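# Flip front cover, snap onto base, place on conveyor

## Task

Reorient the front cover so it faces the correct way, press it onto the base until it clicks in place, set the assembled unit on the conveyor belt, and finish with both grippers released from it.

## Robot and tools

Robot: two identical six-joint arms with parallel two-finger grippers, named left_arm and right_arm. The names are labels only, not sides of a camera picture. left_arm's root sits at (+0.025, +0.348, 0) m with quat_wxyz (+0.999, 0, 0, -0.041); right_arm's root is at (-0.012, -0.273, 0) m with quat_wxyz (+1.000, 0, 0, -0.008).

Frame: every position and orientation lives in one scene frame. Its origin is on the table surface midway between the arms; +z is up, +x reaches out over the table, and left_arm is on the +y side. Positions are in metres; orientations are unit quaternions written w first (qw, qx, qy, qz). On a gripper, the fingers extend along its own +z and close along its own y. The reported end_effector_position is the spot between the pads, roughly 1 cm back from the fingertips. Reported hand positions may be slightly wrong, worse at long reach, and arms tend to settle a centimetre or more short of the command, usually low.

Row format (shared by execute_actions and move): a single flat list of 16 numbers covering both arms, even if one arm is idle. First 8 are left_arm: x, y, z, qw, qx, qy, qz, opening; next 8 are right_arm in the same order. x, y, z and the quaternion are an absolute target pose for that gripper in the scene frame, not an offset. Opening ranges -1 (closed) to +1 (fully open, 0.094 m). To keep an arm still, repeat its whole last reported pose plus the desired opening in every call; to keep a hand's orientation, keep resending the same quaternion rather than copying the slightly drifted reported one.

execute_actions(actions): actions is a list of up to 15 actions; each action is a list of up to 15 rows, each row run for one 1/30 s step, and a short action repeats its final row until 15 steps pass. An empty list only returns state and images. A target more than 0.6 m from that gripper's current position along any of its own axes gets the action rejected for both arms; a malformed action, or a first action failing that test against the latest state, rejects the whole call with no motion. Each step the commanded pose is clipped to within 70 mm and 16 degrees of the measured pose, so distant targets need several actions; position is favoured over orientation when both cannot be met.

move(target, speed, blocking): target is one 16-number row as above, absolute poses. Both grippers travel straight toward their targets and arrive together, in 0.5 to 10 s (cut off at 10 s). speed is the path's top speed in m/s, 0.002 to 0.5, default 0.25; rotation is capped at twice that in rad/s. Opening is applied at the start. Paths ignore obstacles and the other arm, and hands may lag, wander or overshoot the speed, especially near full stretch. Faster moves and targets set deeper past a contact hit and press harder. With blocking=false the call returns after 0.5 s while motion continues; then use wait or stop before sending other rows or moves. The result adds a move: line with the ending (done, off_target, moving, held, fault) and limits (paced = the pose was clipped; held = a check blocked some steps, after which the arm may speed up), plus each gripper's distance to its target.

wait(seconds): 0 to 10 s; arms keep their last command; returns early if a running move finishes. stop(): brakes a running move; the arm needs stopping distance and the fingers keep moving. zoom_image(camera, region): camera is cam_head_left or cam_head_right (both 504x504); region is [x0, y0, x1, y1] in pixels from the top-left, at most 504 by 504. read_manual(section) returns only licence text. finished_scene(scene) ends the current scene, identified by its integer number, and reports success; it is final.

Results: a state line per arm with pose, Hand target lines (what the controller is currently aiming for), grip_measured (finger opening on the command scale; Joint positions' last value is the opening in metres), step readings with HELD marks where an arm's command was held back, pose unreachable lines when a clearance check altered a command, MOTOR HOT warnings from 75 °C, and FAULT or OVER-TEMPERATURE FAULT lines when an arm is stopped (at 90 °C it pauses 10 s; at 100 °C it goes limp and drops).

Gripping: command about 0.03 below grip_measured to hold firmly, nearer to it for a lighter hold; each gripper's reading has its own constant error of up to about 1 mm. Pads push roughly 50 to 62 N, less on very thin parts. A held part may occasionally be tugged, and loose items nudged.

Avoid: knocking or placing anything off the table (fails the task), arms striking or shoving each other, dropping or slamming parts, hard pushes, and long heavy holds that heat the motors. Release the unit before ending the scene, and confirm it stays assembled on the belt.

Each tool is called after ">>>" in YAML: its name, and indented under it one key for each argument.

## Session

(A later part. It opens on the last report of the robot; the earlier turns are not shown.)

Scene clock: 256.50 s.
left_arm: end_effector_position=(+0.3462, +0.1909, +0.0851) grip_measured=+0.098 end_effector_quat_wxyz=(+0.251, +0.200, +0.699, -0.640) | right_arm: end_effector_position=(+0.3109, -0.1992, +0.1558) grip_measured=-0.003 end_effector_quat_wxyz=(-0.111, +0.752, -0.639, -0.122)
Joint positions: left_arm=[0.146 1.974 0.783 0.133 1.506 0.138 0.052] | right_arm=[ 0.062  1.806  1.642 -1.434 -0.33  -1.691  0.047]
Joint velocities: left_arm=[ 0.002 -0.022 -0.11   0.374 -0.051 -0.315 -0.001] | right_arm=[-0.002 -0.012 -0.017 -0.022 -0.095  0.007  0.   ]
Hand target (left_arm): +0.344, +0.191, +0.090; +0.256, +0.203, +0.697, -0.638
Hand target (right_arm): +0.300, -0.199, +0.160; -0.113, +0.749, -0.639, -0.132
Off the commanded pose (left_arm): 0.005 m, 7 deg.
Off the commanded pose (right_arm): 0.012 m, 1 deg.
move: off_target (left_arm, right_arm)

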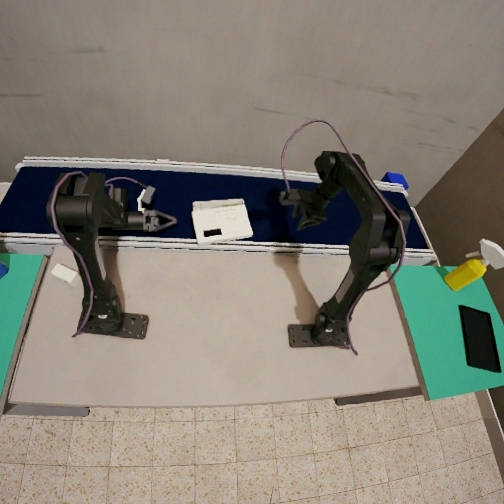

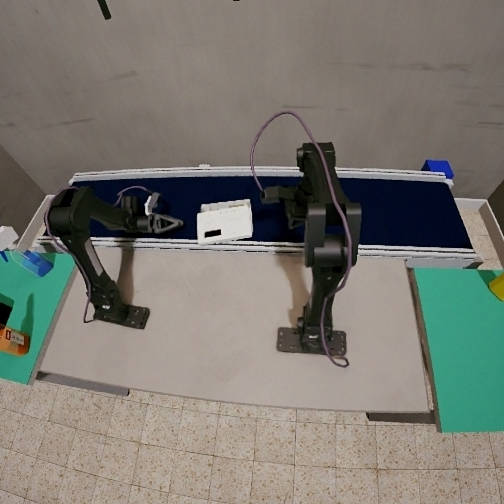

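>>> move:
  target: [0.357,0.145,0.092,0.27,0.18,0.695,-0.641,-0.1, 0.3109,-0.1992,0.1558,-0.113,0.749,-0.639,-0.132,0]
  speed: 0.04

>>> zoom_image:
  camera: "cam_head_left"
  region: [150,185,250,255]

>>> zoom_image:
  camera: "cam_head_right"
  region: [150,185,250,255]

Scene clock: 265.47 s.
left_arm: end_effector_position=(+0.3624, +0.1473, +0.1013) grip_measured=-0.098 end_effector_quat_wxyz=(+0.282, +0.192, +0.691, -0.638) | right_arm: end_effector_position=(+0.3109, -0.1992, +0.1558) grip_measured=-0.003 end_effector_quat_wxyz=(-0.111, +0.752, -0.639, -0.122)
Joint positions: left_arm=[ 0.001  2.079  0.649  1.306  1.343 -0.762  0.042] | right_arm=[ 0.062  1.806  1.642 -1.434 -0.33  -1.691  0.047]
Joint velocities: left_arm=[ 0.027  0.007 -0.002  0.037  0.051  0.022  0.   ] | right_arm=[-0.007 -0.012  0.002  0.022  0.037 -0.037 -0.   ]
Hand target (left_arm): +0.357, +0.145, +0.092; +0.270, +0.180, +0.696, -0.640
Hand target (right_arm): +0.311, -0.199, +0.156; -0.113, +0.749, -0.639, -0.132
Off the commanded pose (left_arm): 0.011 m, 2 deg.
Off the commanded pose (right_arm): 0.000 m, 1 deg.
move: off_target (left_arm)

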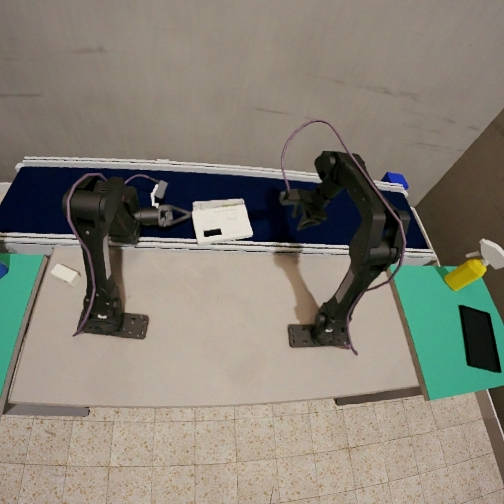

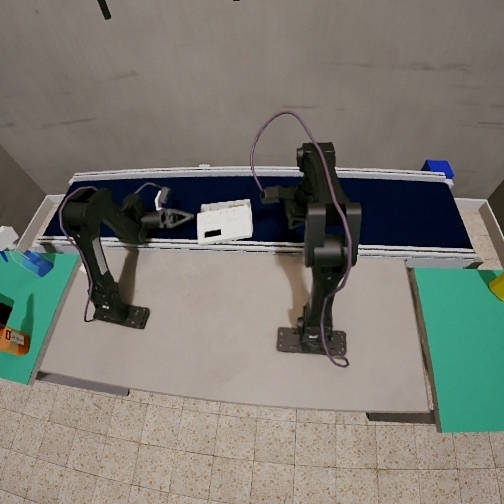

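Region (150, 185, 250, 255) of cam_head_left's 504x504 image, scaled by 5.040, with more detail than that image has; it fills the top 353 rows of this view, and the rest is white.

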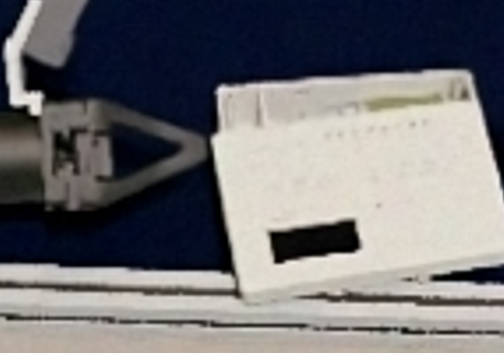

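Region (150, 185, 250, 255) of cam_head_right's 504x504 image, scaled by 5.040, with more detail than that image has; it fills the top 353 rows of this view, and the rest is white.

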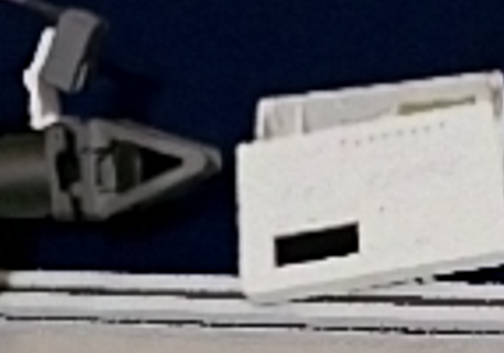

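>>> move:
  target: [0.36,0.16,0.15,0.132,0.639,0.749,-0.113,-1, 0.25,-0.15,0.15,0.2,0.2,0.93,0.2,0]
  speed: 0.3

>>> move:
  target: [0.40,0.06,0.115,0.132,0.639,0.749,-0.113,-1, 0.23,0.008,0.085,0.404,0.482,0.595,0.5,0]
  speed: 0.2

>>> zoom_image:
  camera: "cam_head_left"
  region: [150,170,310,290]

>>> zoom_image:
  camera: "cam_head_right"
  region: [150,170,310,290]

Scene clock: 293.87 s.
left_arm: end_effector_position=(+0.3605, +0.1615, +0.1511) grip_measured=-0.982 end_effector_quat_wxyz=(+0.138, +0.637, +0.750, -0.113) | right_arm: end_effector_position=(+0.2530, -0.1493, +0.1474) grip_measured=-0.003 end_effector_quat_wxyz=(+0.190, +0.201, +0.940, +0.200)
Joint positions: left_arm=[-0.289  1.807  1.613 -1.183  0.302  1.007  0.001] | right_arm=[ 0.37   1.148  0.905 -0.782 -0.129  0.811  0.047]
Joint velocities: left_arm=[-0.007 -0.007 -0.007 -0.051  0.007  0.037  0.001] | right_arm=[-0.007  0.012 -0.007  0.022  0.007 -0.081  0.   ]
Hand target (left_arm): +0.361, +0.160, +0.150; +0.129, +0.643, +0.747, -0.114
Hand target (right_arm): +0.250, -0.150, +0.149; +0.200, +0.200, +0.938, +0.203
Off the commanded pose (left_arm): 0.002 m, 1 deg.
Off the commanded pose (right_arm): 0.004 m, 1 deg.
move: done

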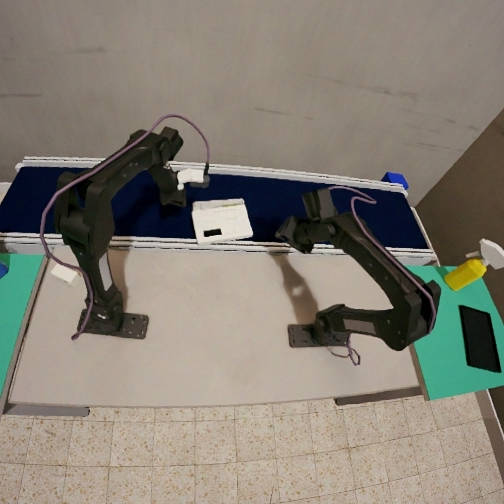

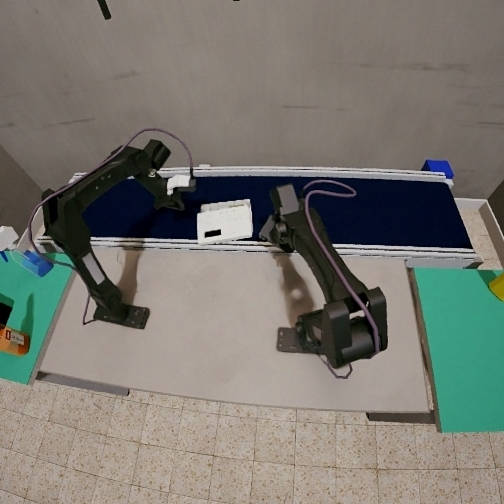

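Scene clock: 297.53 s.
left_arm: end_effector_position=(+0.3966, +0.0653, +0.1139) grip_measured=-0.982 end_effector_quat_wxyz=(+0.129, +0.641, +0.748, -0.113) | right_arm: end_effector_position=(+0.2304, -0.0007, +0.0859) grip_measured=-0.003 end_effector_quat_wxyz=(+0.398, +0.481, +0.597, +0.504)
Joint positions: left_arm=[-0.471  2.12   1.905 -1.129  0.263  0.834  0.001] | right_arm=[1.284 1.815 0.387 1.087 1.019 1.873 0.047]
Joint velocities: left_arm=[-0.007  0.022  0.007 -0.037 -0.022 -0.022  0.   ] | right_arm=[ 0.017 -0.007 -0.007  0.007 -0.022 -0.007 -0.001]
Hand target (left_arm): +0.400, +0.060, +0.114; +0.132, +0.639, +0.749, -0.112
Hand target (right_arm): +0.231, +0.006, +0.086; +0.404, +0.477, +0.597, +0.502
Off the commanded pose (left_arm): 0.006 m, 0 deg.
Off the commanded pose (right_arm): 0.009 m, 1 deg.
move: done

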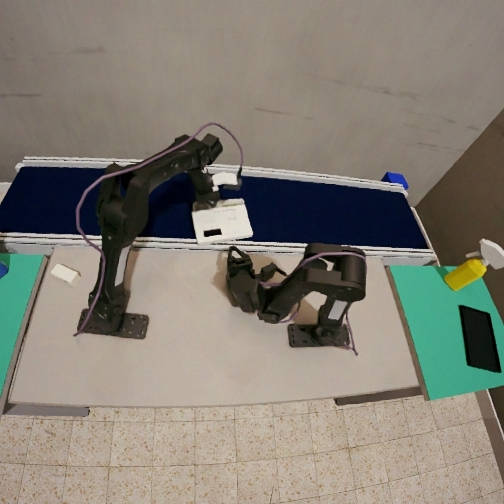

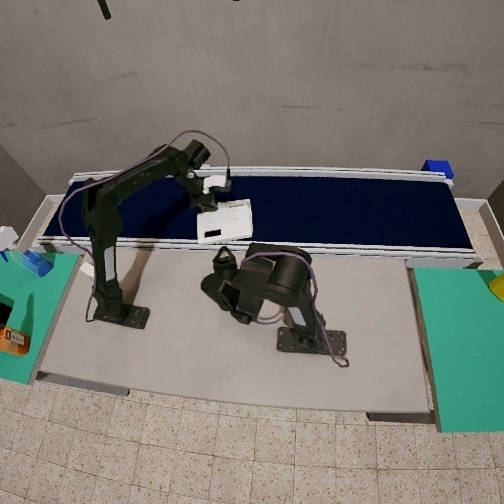

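Region (150, 170, 310, 290) of cam_head_left's 504x504 image, scaled by 3.150, with more detail than that image has; it fills the top 378 rows of this view, and the rest is white.

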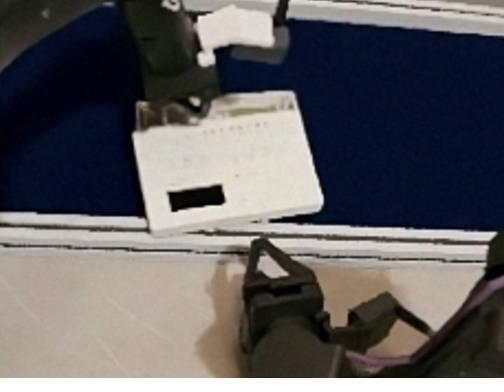

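Region (150, 170, 310, 290) of cam_head_right's 504x504 image, scaled by 3.150, with more detail than that image has; it fills the top 378 rows of this view, and the rest is white.

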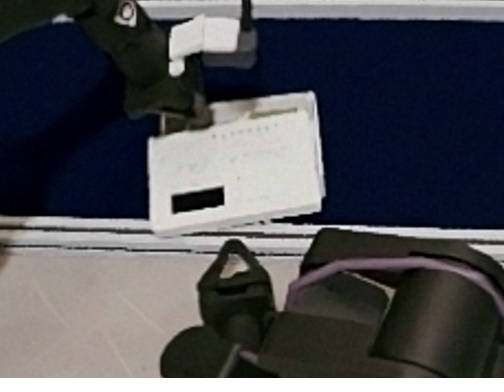

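>>> move:
  target: [0.385,0.05,0.078,0.132,0.639,0.749,-0.113,-1, 0.23,0.008,0.085,0.404,0.482,0.595,0.5,0]
  speed: 0.02

>>> zoom_image:
  camera: "cam_head_left"
  region: [150,170,310,290]

>>> zoom_image:
  camera: "cam_head_right"
  region: [150,170,310,290]

Scene clock: 306.83 s.
left_arm: end_effector_position=(+0.3888, +0.0511, +0.0799) grip_measured=-0.982 end_effector_quat_wxyz=(+0.133, +0.641, +0.748, -0.113) | right_arm: end_effector_position=(+0.2289, -0.0013, +0.0873) grip_measured=-0.003 end_effector_quat_wxyz=(+0.400, +0.484, +0.592, +0.506)
Joint positions: left_arm=[-0.509  2.12   1.768 -0.973  0.255  0.794  0.001] | right_arm=[1.293 1.816 0.387 1.091 1.036 1.88  0.047]
Joint velocities: left_arm=[-0.007  0.017  0.002  0.051  0.022 -0.051  0.001] | right_arm=[-0.027 -0.002  0.007 -0.007 -0.007  0.022 -0.   ]
Hand target (left_arm): +0.385, +0.050, +0.078; +0.132, +0.639, +0.749, -0.113
Hand target (right_arm): +0.230, +0.008, +0.085; +0.404, +0.482, +0.595, +0.501
Off the commanded pose (left_arm): 0.004 m, 0 deg.
Off the commanded pose (right_arm): 0.010 m, 1 deg.
move: done

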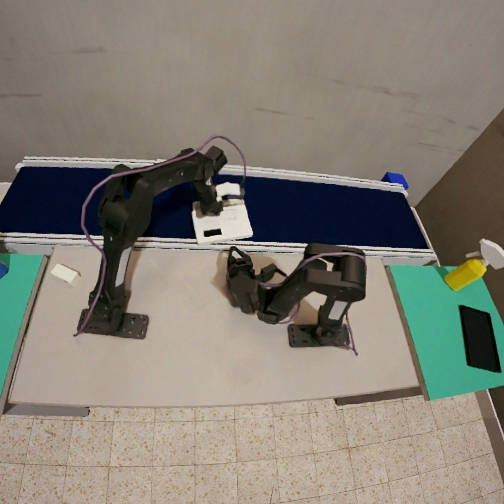

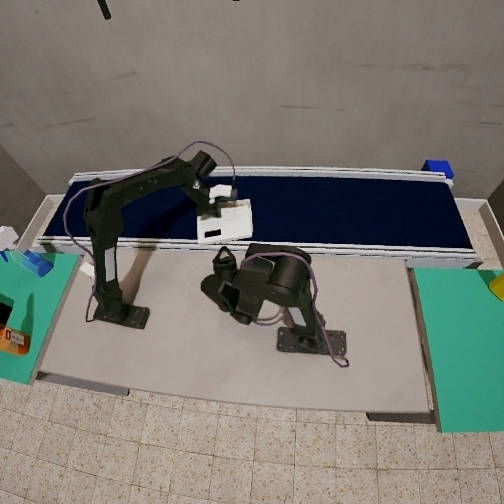

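Region (150, 170, 310, 290) of cam_head_left's 504x504 image, scaled by 3.150, with more detail than that image has; it fills the top 378 rows of this view, and the rest is white.

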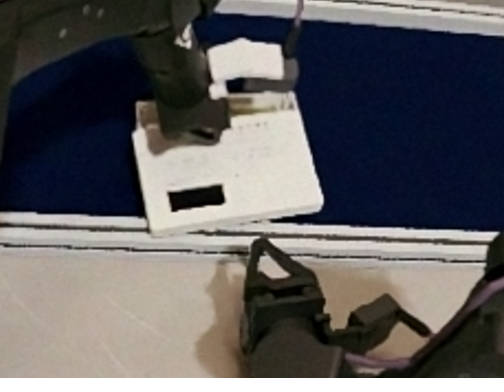

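Region (150, 170, 310, 290) of cam_head_right's 504x504 image, scaled by 3.150, with more detail than that image has; it fills the top 378 rows of this view, and the rest is white.

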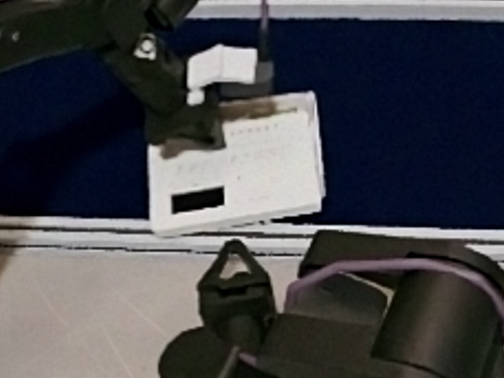

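>>> move:
  target: [0.40,-0.01,0.10,0.19,0.62,0.74,-0.17,-1, 0.23,0.008,0.085,0.404,0.482,0.595,0.5,0]
  speed: 0.05

>>> move:
  target: [0.40,-0.01,0.07,0.19,0.62,0.74,-0.17,-1, 0.23,0.008,0.085,0.404,0.482,0.595,0.5,0]
  speed: 0.02

>>> zoom_image:
  camera: "cam_head_left"
  region: [150,170,310,290]

>>> zoom_image:
  camera: "cam_head_right"
  region: [150,170,310,290]

Scene clock: 320.13 s.
left_arm: end_effector_position=(+0.3993, -0.0006, +0.0986) grip_measured=-0.982 end_effector_quat_wxyz=(+0.186, +0.622, +0.744, -0.158) | right_arm: end_effector_position=(+0.2290, -0.0013, +0.0873) grip_measured=-0.003 end_effector_quat_wxyz=(+0.400, +0.484, +0.592, +0.506)
Joint positions: left_arm=[-0.555  2.174  1.875 -0.901  0.334  0.693  0.001] | right_arm=[1.293 1.816 0.387 1.091 1.036 1.881 0.047]
Joint velocities: left_arm=[ 0.007 -0.012  0.002  0.007 -0.022  0.007  0.001] | right_arm=[-0.002 -0.002 -0.007 -0.037 -0.037  0.051  0.   ]
Hand target (left_arm): +0.400, -0.010, +0.100; +0.191, +0.621, +0.741, -0.169
Hand target (right_arm): +0.230, +0.008, +0.085; +0.404, +0.482, +0.595, +0.501
Off the commanded pose (left_arm): 0.010 m, 2 deg.
Off the commanded pose (right_arm): 0.010 m, 1 deg.
move: done

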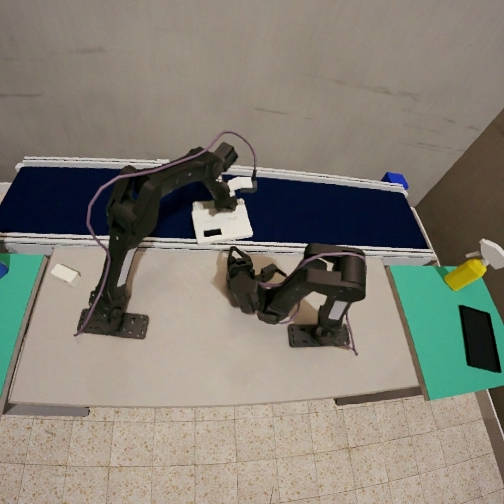

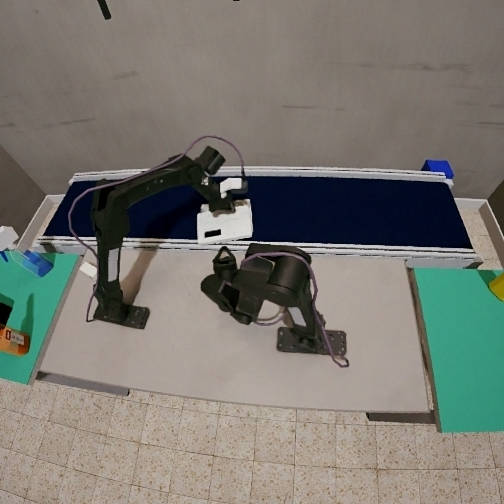

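Scene clock: 322.03 s.
left_arm: end_effector_position=(+0.4069, -0.0070, +0.0828) grip_measured=-0.982 end_effector_quat_wxyz=(+0.205, +0.622, +0.738, -0.159) | right_arm: end_effector_position=(+0.2290, -0.0013, +0.0873) grip_measured=-0.003 end_effector_quat_wxyz=(+0.400, +0.484, +0.591, +0.506)
Joint positions: left_arm=[-0.555  2.188  1.819 -0.793  0.337  0.692  0.001] | right_arm=[1.293 1.816 0.387 1.091 1.036 1.882 0.047]
Joint velocities: left_arm=[-0.002  0.007 -0.007 -0.022  0.022  0.007 -0.001] | right_arm=[ 0.007  0.007  0.022  0.022 -0.007 -0.007  0.001]
Hand target (left_arm): +0.400, -0.010, +0.070; +0.190, +0.621, +0.741, -0.170
Hand target (right_arm): +0.230, +0.008, +0.085; +0.404, +0.482, +0.595, +0.501
Off the commanded pose (left_arm): 0.015 m, 2 deg.
Off the commanded pose (right_arm): 0.010 m, 1 deg.
move: off_target (left_arm)

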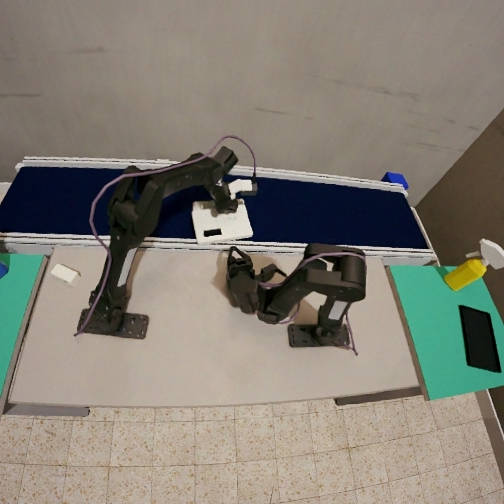

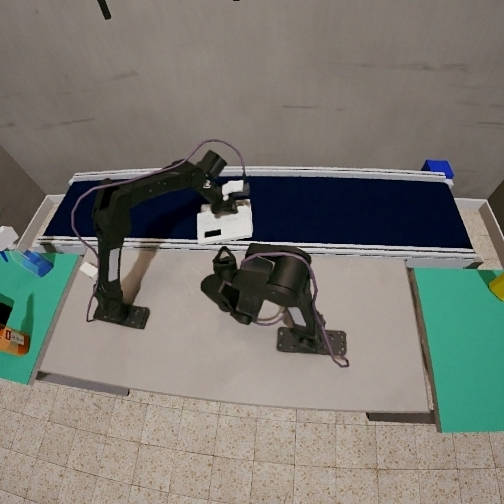

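Region (150, 170, 310, 290) of cam_head_left's 504x504 image, scaled by 3.150, with more detail than that image has; it fills the top 378 rows of this view, and the rest is white.

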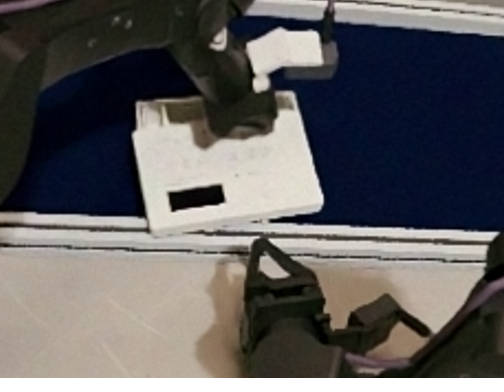

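Region (150, 170, 310, 290) of cam_head_right's 504x504 image, scaled by 3.150, with more detail than that image has; it fills the top 378 rows of this view, and the rest is white.

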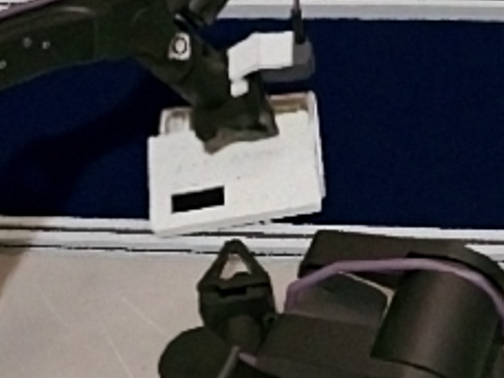

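>>> move:
  target: [0.40,-0.01,0.055,0.19,0.62,0.74,-0.17,-1, 0.23,0.008,0.085,0.404,0.482,0.595,0.5,0]
  speed: 0.02

>>> zoom_image:
  camera: "cam_head_left"
  region: [150,170,310,290]

>>> zoom_image:
  camera: "cam_head_right"
  region: [150,170,310,290]

Scene clock: 333.13 s.
left_arm: end_effector_position=(+0.4115, -0.0105, +0.0778) grip_measured=-0.982 end_effector_quat_wxyz=(+0.220, +0.622, +0.734, -0.158) | right_arm: end_effector_position=(+0.2290, -0.0013, +0.0873) grip_measured=-0.003 end_effector_quat_wxyz=(+0.399, +0.485, +0.591, +0.506)
Joint positions: left_arm=[-0.555  2.188  1.786 -0.727  0.338  0.692  0.001] | right_arm=[1.293 1.816 0.387 1.091 1.036 1.883 0.047]
Joint velocities: left_arm=[-0.012  0.012  0.002 -0.066 -0.081 -0.037  0.001] | right_arm=[-0.017 -0.002  0.002 -0.051 -0.081 -0.022  0.   ]
Hand target (left_arm): +0.399, -0.009, +0.056; +0.190, +0.621, +0.741, -0.170
Hand target (right_arm): +0.230, +0.008, +0.085; +0.404, +0.482, +0.595, +0.501
Off the commanded pose (left_arm): 0.026 m, 4 deg.
Off the commanded pose (right_arm): 0.010 m, 1 deg.
move: off_target (left_arm)

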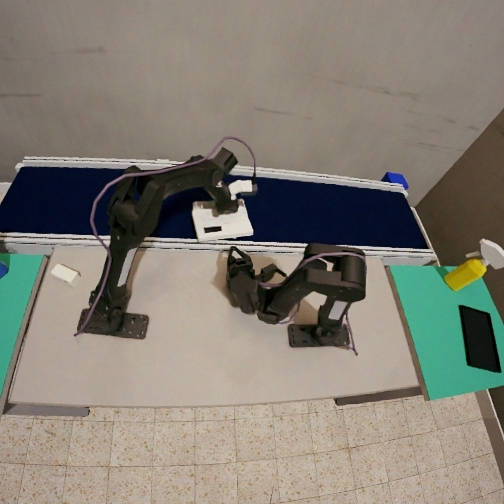

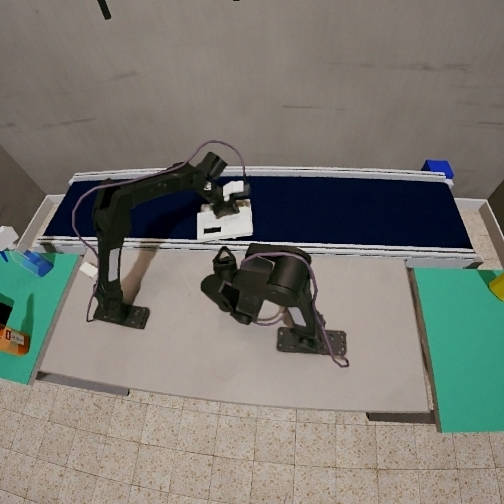

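Region (150, 170, 310, 290) of cam_head_left's 504x504 image, scaled by 3.150, with more detail than that image has; it fills the top 378 rows of this view, and the rest is white.

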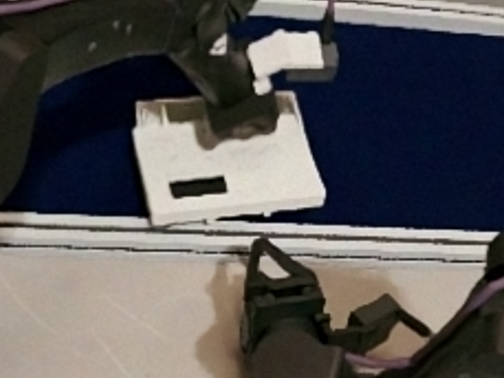

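Region (150, 170, 310, 290) of cam_head_right's 504x504 image, scaled by 3.150, with more detail than that image has; it fills the top 378 rows of this view, and the rest is white.

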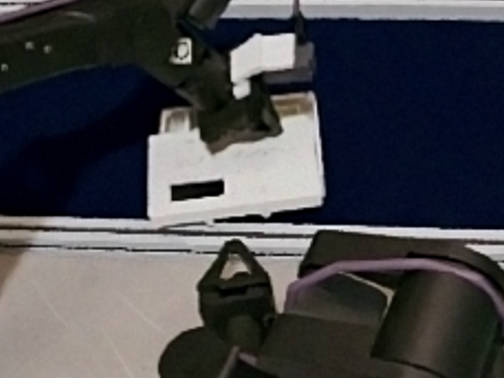

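>>> execute_actions:
  actions:
    - [[0.40,-0.01,0.055,0.19,0.62,0.74,-0.17,-1, 0.24,0.02,0.07,0.404,0.482,0.595,0.5,0]]
    - [[0.40,-0.01,0.055,0.19,0.62,0.74,-0.17,-1, 0.255,0.025,0.058,0.404,0.482,0.595,0.5,0]]
    - [[0.40,-0.01,0.055,0.19,0.62,0.74,-0.17,-1, 0.27,0.029,0.056,0.404,0.482,0.595,0.5,0]]
    - [[0.40,-0.01,0.055,0.19,0.62,0.74,-0.17,-1, 0.283,0.032,0.056,0.404,0.482,0.595,0.5,0]]

>>> zoom_image:
  camera: "cam_head_left"
  region: [150,170,310,290]

>>> zoom_image:
  camera: "cam_head_right"
  region: [150,170,310,290]

Scene clock: 344.03 s.
left_arm: end_effector_position=(+0.4115, -0.0105, +0.0778) grip_measured=-0.982 end_effector_quat_wxyz=(+0.220, +0.622, +0.734, -0.158) | right_arm: end_effector_position=(+0.2765, +0.0264, +0.0587) grip_measured=-0.003 end_effector_quat_wxyz=(+0.401, +0.485, +0.593, +0.502)
Joint positions: left_arm=[-0.555  2.188  1.786 -0.727  0.338  0.692  0.001] | right_arm=[1.163 2.068 0.556 1.222 0.916 1.813 0.047]
Joint velocities: left_arm=[-0.007 -0.002  0.007 -0.051  0.007 -0.066  0.   ] | right_arm=[ 0.002 -0.012 -0.017  0.022 -0.007 -0.022 -0.   ]
Hand target (left_arm): +0.400, -0.010, +0.056; +0.190, +0.621, +0.741, -0.170
Hand target (right_arm): +0.283, +0.032, +0.056; +0.404, +0.482, +0.595, +0.500
Off the commanded pose (left_arm): 0.026 m, 4 deg.
Off the commanded pose (right_arm): 0.009 m, 1 deg.
Step readings (end_effector_position; steps 1 to 15: 1st action; 16 to 30: 2nd action; 31 to 45: 3rd action; 46 to 60: 4th action):
0: left_arm (+0.4115, -0.0105, +0.0778) | right_arm (+0.2290, -0.0013, +0.0873)
1: left_arm (+0.4115, -0.0105, +0.0778) | right_arm (+0.2299, +0.0002, +0.0863)
2: left_arm (+0.4115, -0.0105, +0.0778) | right_arm (+0.2318, +0.0047, +0.0832)
4: left_arm (+0.4115, -0.0105, +0.0778) | right_arm (+0.2341, +0.0124, +0.0741)
8: left_arm (+0.4115, -0.0105, +0.0778) | right_arm (+0.2350, +0.0140, +0.0666)
15: left_arm (+0.4115, -0.0105, +0.0778) | right_arm (+0.2354, +0.0145, +0.0686)
16: left_arm (+0.4115, -0.0105, +0.0778) | right_arm (+0.2372, +0.0152, +0.0682)
17: left_arm (+0.4115, -0.0105, +0.0778) | right_arm (+0.2412, +0.0164, +0.0664)
19: left_arm (+0.4115, -0.0105, +0.0778) | right_arm (+0.2485, +0.0167, +0.0606)
23: left_arm (+0.4115, -0.0105, +0.0778) | right_arm (+0.2509, +0.0166, +0.0555)
30: left_arm (+0.4115, -0.0105, +0.0778) | right_arm (+0.2509, +0.0185, +0.0578)
31: left_arm (+0.4115, -0.0105, +0.0778) | right_arm (+0.2525, +0.0193, +0.0579)
32: left_arm (+0.4115, -0.0105, +0.0778) | right_arm (+0.2561, +0.0203, +0.0578)
34: left_arm (+0.4115, -0.0105, +0.0778) | right_arm (+0.2635, +0.0211, +0.0583)
38: left_arm (+0.4115, -0.0105, +0.0778) | right_arm (+0.2665, +0.0225, +0.0585)
45: left_arm (+0.4115, -0.0105, +0.0778) | right_arm (+0.2662, +0.0236, +0.0583)
46: left_arm (+0.4115, -0.0105, +0.0778) | right_arm (+0.2675, +0.0242, +0.0583)
47: left_arm (+0.4115, -0.0105, +0.0778) | right_arm (+0.2704, +0.0251, +0.0585)
49: left_arm (+0.4115, -0.0105, +0.0778) | right_arm (+0.2766, +0.0253, +0.0590)
53: left_arm (+0.4115, -0.0105, +0.0778) | right_arm (+0.2765, +0.0263, +0.0587)
60: end_effector_position above

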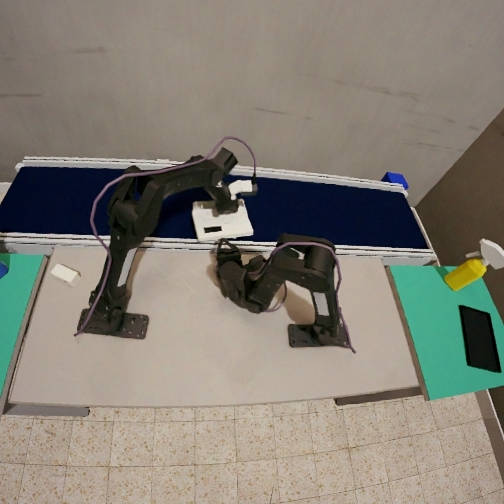

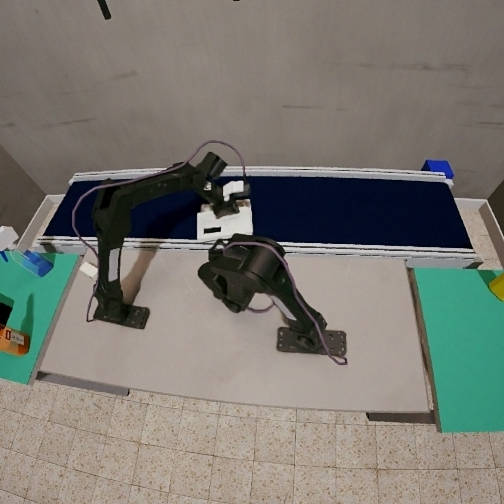

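Region (150, 170, 310, 290) of cam_head_left's 504x504 image, scaled by 3.150, with more detail than that image has; it fills the top 378 rows of this view, and the rest is white.

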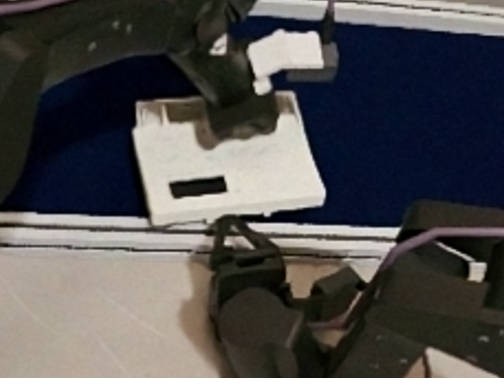

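Region (150, 170, 310, 290) of cam_head_right's 504x504 image, scaled by 3.150, with more detail than that image has; it fills the top 378 rows of this view, and the rest is white.

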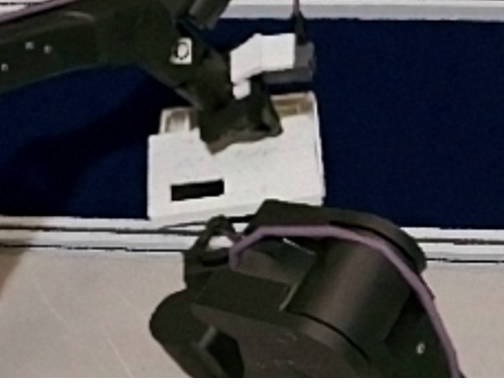

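>>> execute_actions:
  actions:
    - [[0.40,-0.01,0.055,0.19,0.62,0.74,-0.17,-1, 0.272,0.022,0.060,0.404,0.482,0.595,0.5,-0.25]]
    - [[0.40,-0.01,0.055,0.19,0.62,0.74,-0.17,-1, 0.285,0.024,0.060,0.404,0.482,0.595,0.5,-0.25]]
    - [[0.40,-0.01,0.055,0.19,0.62,0.74,-0.17,-1, 0.297,0.025,0.060,0.404,0.482,0.595,0.5,-0.25]]
    - [[0.40,-0.01,0.055,0.19,0.62,0.74,-0.17,-1, 0.309,0.026,0.060,0.404,0.482,0.595,0.5,-0.25]]
    - [[0.40,-0.01,0.055,0.19,0.62,0.74,-0.17,-1, 0.321,0.028,0.060,0.404,0.482,0.595,0.5,-0.25]]

>>> zoom_image:
  camera: "cam_head_left"
  region: [150,170,310,290]

>>> zoom_image:
  camera: "cam_head_right"
  region: [150,170,310,290]

Scene clock: 354.97 s.
left_arm: end_effector_position=(+0.4142, -0.0125, +0.0793) grip_measured=-0.982 end_effector_quat_wxyz=(+0.228, +0.622, +0.732, -0.158) | right_arm: end_effector_position=(+0.3144, +0.0251, +0.0648) grip_measured=-0.247 end_effector_quat_wxyz=(+0.398, +0.485, +0.589, +0.509)
Joint positions: left_arm=[-0.555  2.188  1.786 -0.712  0.338  0.692  0.001] | right_arm=[1.045 2.086 0.617 1.231 0.797 1.767 0.035]
Joint velocities: left_arm=[ 0.002  0.017 -0.017  0.037 -0.095 -0.007 -0.   ] | right_arm=[-0.007 -0.002 -0.007  0.051 -0.051 -0.022 -0.001]
Hand target (left_arm): +0.400, -0.010, +0.056; +0.190, +0.621, +0.741, -0.170
Hand target (right_arm): +0.321, +0.028, +0.060; +0.404, +0.482, +0.595, +0.500
Off the commanded pose (left_arm): 0.028 m, 5 deg.
Off the commanded pose (right_arm): 0.009 m, 1 deg.
Step readings (end_effector_position; steps 1 to 15: 1st action; 16 to 30: 2nd action; 31 to 45: 3rd action; 46 to 60: 4th action; 61 to 75: 5th action):
0: left_arm (+0.4115, -0.0105, +0.0778) | right_arm (+0.2765, +0.0264, +0.0587)
1: left_arm (+0.4115, -0.0105, +0.0778) | right_arm (+0.2761, +0.0269, +0.0585)
2: left_arm (+0.4115, -0.0105, +0.0778) | right_arm (+0.2753, +0.0271, +0.0581)
4: left_arm (+0.4115, -0.0105, +0.0778) | right_arm (+0.2753, +0.0272, +0.0586)
8: left_arm (+0.4115, -0.0105, +0.0778) | right_arm (+0.2753, +0.0272, +0.0588)
15: left_arm (+0.4115, -0.0105, +0.0778) | right_arm (+0.2753, +0.0272, +0.0590)
16: left_arm (+0.4115, -0.0105, +0.0778) | right_arm (+0.2759, +0.0272, +0.0589)
17: left_arm (+0.4115, -0.0105, +0.0778) | right_arm (+0.2774, +0.0265, +0.0587)
19: left_arm (+0.4115, -0.0105, +0.0778) | right_arm (+0.2810, +0.0235, +0.0585)
23: left_arm (+0.4115, -0.0105, +0.0778) | right_arm (+0.2827, +0.0225, +0.0582)
30: left_arm (+0.4115, -0.0105, +0.0778) | right_arm (+0.2826, +0.0232, +0.0581)
31: left_arm (+0.4115, -0.0105, +0.0778) | right_arm (+0.2834, +0.0232, +0.0578)
32: left_arm (+0.4115, -0.0105, +0.0778) | right_arm (+0.2853, +0.0221, +0.0575)
34: left_arm (+0.4116, -0.0106, +0.0778) | right_arm (+0.2898, +0.0187, +0.0576)
38: left_arm (+0.4118, -0.0108, +0.0779) | right_arm (+0.2911, +0.0180, +0.0576)
45: left_arm (+0.4118, -0.0108, +0.0779) | right_arm (+0.2911, +0.0182, +0.0576)
46: left_arm (+0.4118, -0.0108, +0.0779) | right_arm (+0.2924, +0.0186, +0.0582)
47: left_arm (+0.4118, -0.0108, +0.0779) | right_arm (+0.2951, +0.0195, +0.0596)
49: left_arm (+0.4122, -0.0110, +0.0781) | right_arm (+0.3005, +0.0206, +0.0628)
53: left_arm (+0.4126, -0.0114, +0.0784) | right_arm (+0.3033, +0.0218, +0.0645)
60: left_arm (+0.4126, -0.0114, +0.0784) | right_arm (+0.3033, +0.0222, +0.0644)
61: left_arm (+0.4126, -0.0114, +0.0784) | right_arm (+0.3045, +0.0224, +0.0643)
62: left_arm (+0.4129, -0.0116, +0.0786) | right_arm (+0.3068, +0.0235, +0.0645)
64: left_arm (+0.4136, -0.0121, +0.0790) | right_arm (+0.3119, +0.0245, +0.0648)
68: left_arm (+0.4142, -0.0125, +0.0793) | right_arm (+0.3144, +0.0251, +0.0648)
75: end_effector_position above

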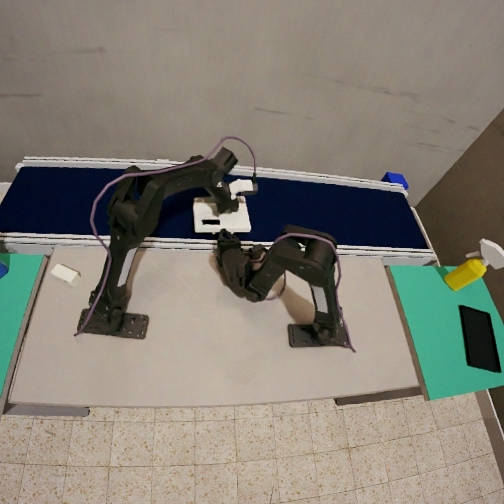

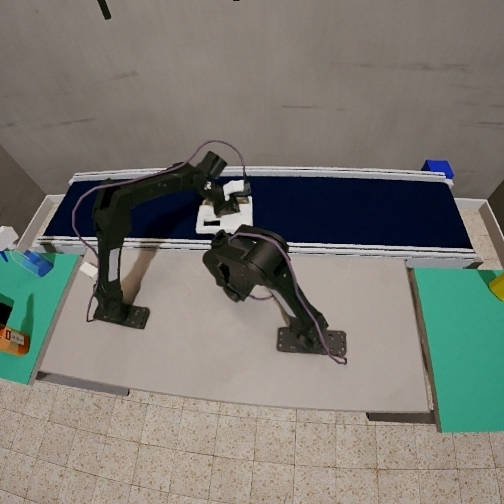

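Region (150, 170, 310, 290) of cam_head_left's 504x504 image, scaled by 3.150, with more detail than that image has; it fills the top 378 rows of this view, and the rest is white.

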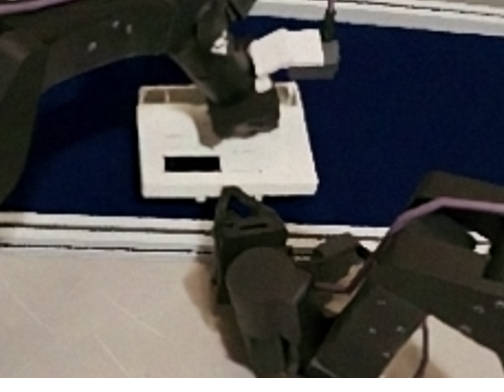

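Region (150, 170, 310, 290) of cam_head_right's 504x504 image, scaled by 3.150, with more detail than that image has; it fills the top 378 rows of this view, and the rest is white.

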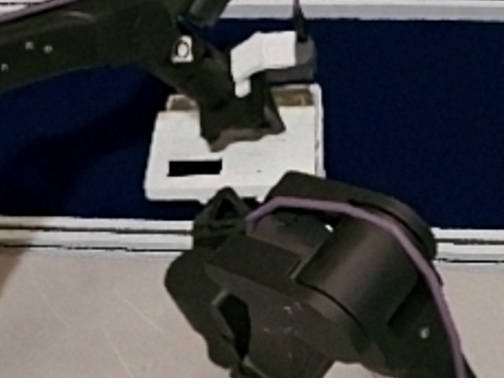

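>>> execute_actions:
  actions:
    - [[0.40,-0.01,0.055,0.19,0.62,0.74,-0.17,-1, 0.295,0.028,0.065,0.43,0.51,0.57,0.48,-0.25]]
    - [[0.40,-0.01,0.055,0.19,0.62,0.74,-0.17,-1, 0.29,0.03,0.085,0.4545,0.542,0.542,0.4545,0]]
    - [[0.40,-0.01,0.055,0.19,0.62,0.74,-0.17,-1, 0.305,0.03,0.08,0.4545,0.542,0.542,0.4545,0]]
    - [[0.40,-0.01,0.055,0.19,0.62,0.74,-0.17,-1, 0.32,0.03,0.08,0.4545,0.542,0.542,0.4545,0]]
    - [[0.40,-0.01,0.055,0.19,0.62,0.74,-0.17,-1, 0.335,0.03,0.08,0.4545,0.542,0.542,0.4545,0]]
    - [[0.40,-0.01,0.055,0.19,0.62,0.74,-0.17,-1, 0.348,0.03,0.08,0.4545,0.542,0.542,0.4545,0]]

>>> zoom_image:
  camera: "cam_head_left"
  region: [150,170,310,290]

>>> zoom_image:
  camera: "cam_head_right"
  region: [150,170,310,290]

Scene clock: 367.83 s.
left_arm: end_effector_position=(+0.4139, -0.0130, +0.0796) grip_measured=-0.982 end_effector_quat_wxyz=(+0.228, +0.622, +0.732, -0.159) | right_arm: end_effector_position=(+0.3428, +0.0250, +0.0802) grip_measured=-0.003 end_effector_quat_wxyz=(+0.451, +0.544, +0.542, +0.455)
Joint positions: left_arm=[-0.555  2.188  1.786 -0.711  0.341  0.692  0.001] | right_arm=[1.04  2.078 0.824 0.917 0.997 1.863 0.047]
Joint velocities: left_arm=[-0.012 -0.007 -0.012 -0.007 -0.022 -0.037 -0.001] | right_arm=[-0.022 -0.002 -0.017 -0.007 -0.066  0.007 -0.   ]
Hand target (left_arm): +0.400, -0.010, +0.056; +0.191, +0.621, +0.741, -0.170
Hand target (right_arm): +0.348, +0.030, +0.080; +0.454, +0.542, +0.542, +0.454
Off the commanded pose (left_arm): 0.028 m, 5 deg.
Off the commanded pose (right_arm): 0.007 m, 0 deg.
Step readings (end_effector_position; steps 1 to 15: 1st action; 16 to 30: 2nd action; 31 to 45: 3rd action; 46 to 60: 4th action; 61 to 75: 5th action; 76 to 90: 6th action):
0: left_arm (+0.4142, -0.0125, +0.0793) | right_arm (+0.3144, +0.0251, +0.0648)
1: left_arm (+0.4142, -0.0125, +0.0793) | right_arm (+0.3124, +0.0236, +0.0649)
2: left_arm (+0.4140, -0.0126, +0.0794) | right_arm (+0.3078, +0.0241, +0.0650)
4: left_arm (+0.4138, -0.0128, +0.0795) | right_arm (+0.2956, +0.0304, +0.0636)
8: left_arm (+0.4137, -0.0129, +0.0795) | right_arm (+0.2886, +0.0297, +0.0606)
15: left_arm (+0.4137, -0.0129, +0.0795) | right_arm (+0.2899, +0.0244, +0.0585)
16: left_arm (+0.4137, -0.0129, +0.0795) | right_arm (+0.2903, +0.0242, +0.0611)
17: left_arm (+0.4137, -0.0129, +0.0795) | right_arm (+0.2901, +0.0265, +0.0659)
19: left_arm (+0.4137, -0.0129, +0.0795) | right_arm (+0.2892, +0.0332, +0.0761)
23: left_arm (+0.4137, -0.0129, +0.0795) | right_arm (+0.2897, +0.0343, +0.0843)
30: left_arm (+0.4137, -0.0129, +0.0795) | right_arm (+0.2885, +0.0268, +0.0747)
31: left_arm (+0.4137, -0.0129, +0.0795) | right_arm (+0.2895, +0.0267, +0.0745)
32: left_arm (+0.4137, -0.0129, +0.0795) | right_arm (+0.2919, +0.0264, +0.0751)
34: left_arm (+0.4137, -0.0129, +0.0795) | right_arm (+0.2979, +0.0256, +0.0781)
38: left_arm (+0.4137, -0.0129, +0.0795) | right_arm (+0.3015, +0.0255, +0.0800)
45: left_arm (+0.4137, -0.0129, +0.0795) | right_arm (+0.3015, +0.0260, +0.0798)
46: left_arm (+0.4137, -0.0129, +0.0795) | right_arm (+0.3028, +0.0263, +0.0800)
47: left_arm (+0.4137, -0.0129, +0.0795) | right_arm (+0.3056, +0.0263, +0.0804)
49: left_arm (+0.4137, -0.0129, +0.0795) | right_arm (+0.3122, +0.0248, +0.0826)
53: left_arm (+0.4137, -0.0129, +0.0795) | right_arm (+0.3164, +0.0241, +0.0840)
60: left_arm (+0.4137, -0.0129, +0.0795) | right_arm (+0.3163, +0.0251, +0.0837)
61: left_arm (+0.4137, -0.0129, +0.0795) | right_arm (+0.3176, +0.0255, +0.0834)
62: left_arm (+0.4137, -0.0129, +0.0795) | right_arm (+0.3205, +0.0260, +0.0830)
64: left_arm (+0.4137, -0.0129, +0.0795) | right_arm (+0.3269, +0.0248, +0.0824)
68: left_arm (+0.4137, -0.0129, +0.0795) | right_arm (+0.3304, +0.0234, +0.0807)
75: left_arm (+0.4137, -0.0129, +0.0795) | right_arm (+0.3304, +0.0244, +0.0806)
76: left_arm (+0.4137, -0.0129, +0.0795) | right_arm (+0.3316, +0.0249, +0.0807)
77: left_arm (+0.4137, -0.0129, +0.0795) | right_arm (+0.3342, +0.0255, +0.0809)
79: left_arm (+0.4139, -0.0130, +0.0796) | right_arm (+0.3397, +0.0252, +0.0810)
83: left_arm (+0.4139, -0.0130, +0.0796) | right_arm (+0.3428, +0.0243, +0.0804)
90: end_effector_position above

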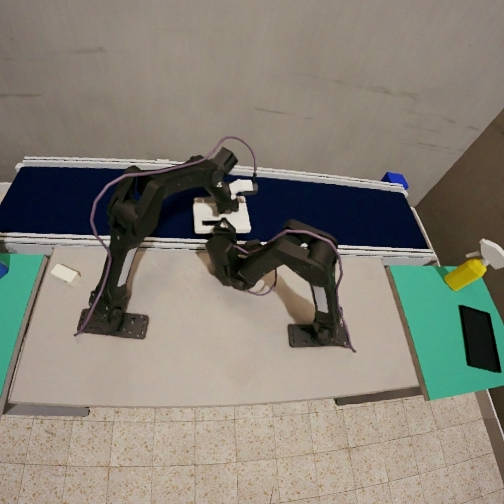

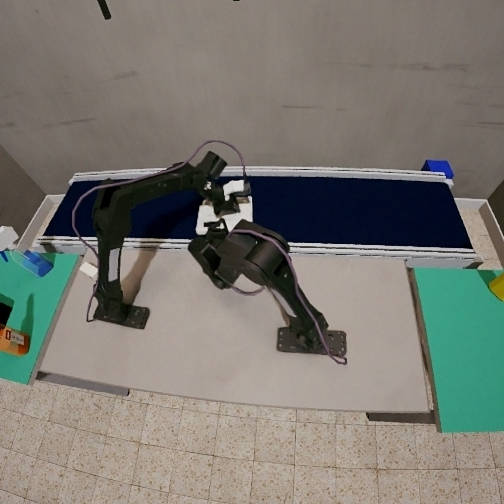

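Region (150, 170, 310, 290) of cam_head_left's 504x504 image, scaled by 3.150, with more detail than that image has; it fills the top 378 rows of this view, and the rest is white.

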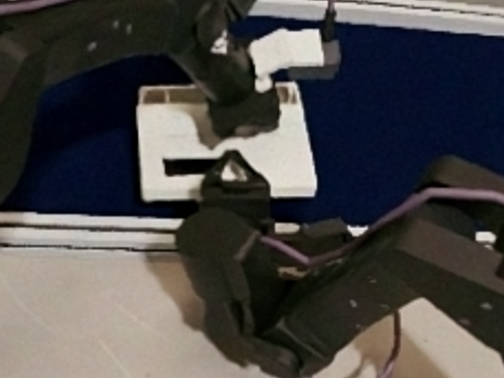

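Region (150, 170, 310, 290) of cam_head_right's 504x504 image, scaled by 3.150, with more detail than that image has; it fills the top 378 rows of this view, and the rest is white.

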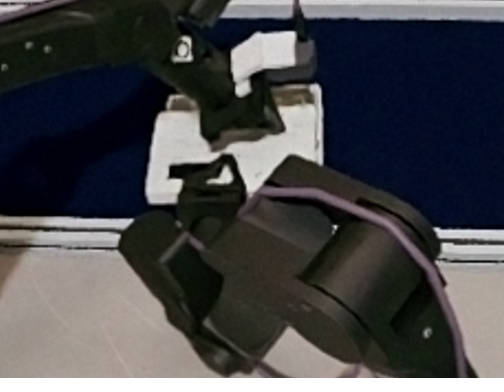

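Straddling the edge. Lifting the left hand off, then closing the right.

>>> move:
  target: [0.40,0.05,0.14,0.19,0.62,0.74,-0.17,-1, 0.345,0.027,0.08,0.4545,0.542,0.542,0.4545,-0.7]
  speed: 0.1

>>> move:
  target: [0.3,0.3,0.2,0.19,0.62,0.74,-0.17,-1, 0.33,0.027,0.15,0.5,0.5,0.5,0.5,-0.7]
  speed: 0.15

>>> zoom_image:
  camera: "cam_head_left"
  region: [150,150,310,270]

Scene clock: 375.40 s.
left_arm: end_effector_position=(+0.4014, +0.0508, +0.1264) grip_measured=-0.982 end_effector_quat_wxyz=(+0.181, +0.617, +0.748, -0.164) | right_arm: end_effector_position=(+0.3433, +0.0261, +0.0828) grip_measured=-0.646 end_effector_quat_wxyz=(+0.447, +0.547, +0.535, +0.463)
Joint positions: left_arm=[-0.451  2.074  1.834 -1.006  0.377  0.784  0.001] | right_arm=[1.04  2.078 0.824 0.934 0.995 1.871 0.017]
Joint velocities: left_arm=[ 0.007 -0.002 -0.007  0.022 -0.051 -0.007 -0.001] | right_arm=[-0.007  0.002  0.007  0.022 -0.022  0.037 -0.   ]
Hand target (left_arm): +0.400, +0.050, +0.140; +0.191, +0.621, +0.741, -0.171
Hand target (right_arm): +0.345, +0.027, +0.080; +0.454, +0.542, +0.542, +0.454
Off the commanded pose (left_arm): 0.014 m, 2 deg.
Off the commanded pose (right_arm): 0.003 m, 2 deg.
move: off_target (left_arm)

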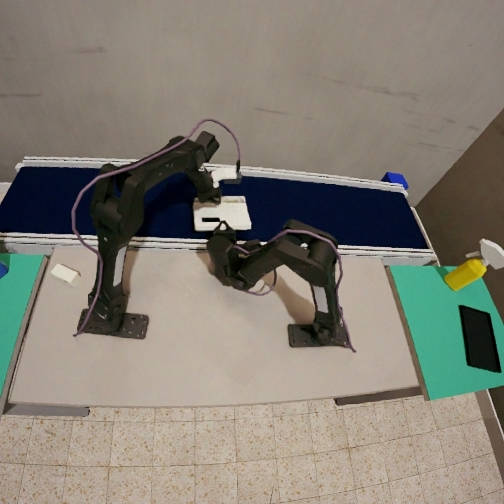

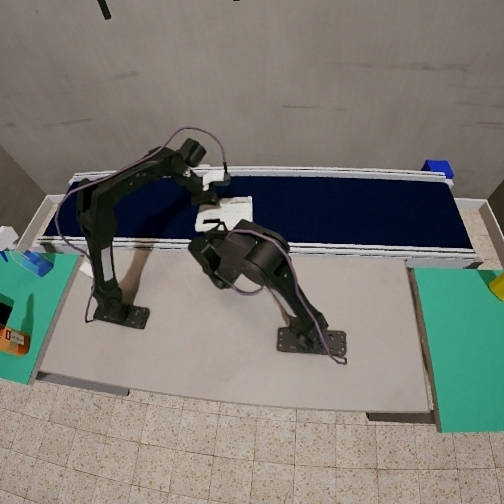

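Scene clock: 377.87 s.
left_arm: end_effector_position=(+0.3022, +0.3031, +0.1925) grip_measured=-0.982 end_effector_quat_wxyz=(+0.178, +0.618, +0.747, -0.170) | right_arm: end_effector_position=(+0.3355, +0.0306, +0.1411) grip_measured=-0.646 end_effector_quat_wxyz=(+0.499, +0.501, +0.505, +0.495)
Joint positions: left_arm=[ 0.227  1.576  1.481 -1.491  0.498  1.531  0.001] | right_arm=[1.074 2.033 0.809 1.199 1.057 1.583 0.017]
Joint velocities: left_arm=[-0.002 -0.017 -0.012 -0.007  0.007  0.007 -0.001] | right_arm=[-0.002  0.012 -0.002 -0.007  0.066 -0.022 -0.001]
Hand target (left_arm): +0.299, +0.300, +0.202; +0.191, +0.620, +0.741, -0.173
Hand target (right_arm): +0.331, +0.028, +0.150; +0.500, +0.499, +0.500, +0.501
Off the commanded pose (left_arm): 0.008 m, 2 deg.
Off the commanded pose (right_arm): 0.011 m, 1 deg.
move: off_target (right_arm)

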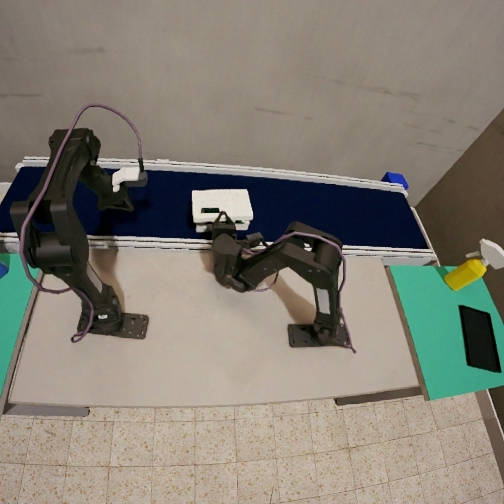

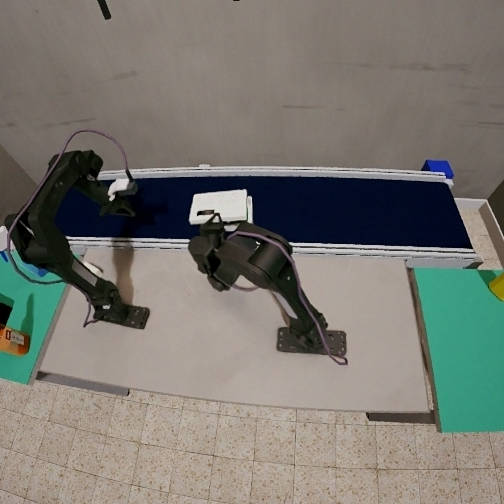

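Region (150, 150, 310, 270) of cam_head_left's 504x504 image, scaled by 3.150, with more detail than that image has; it fills the top 378 rows of this view, and the rest is white.

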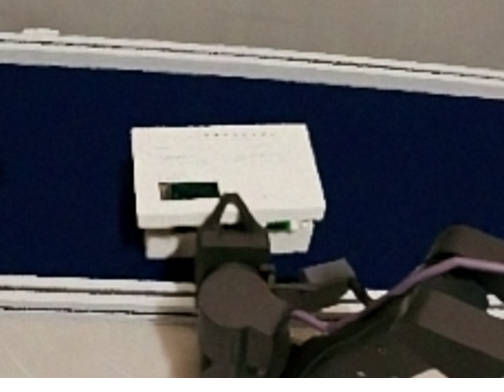

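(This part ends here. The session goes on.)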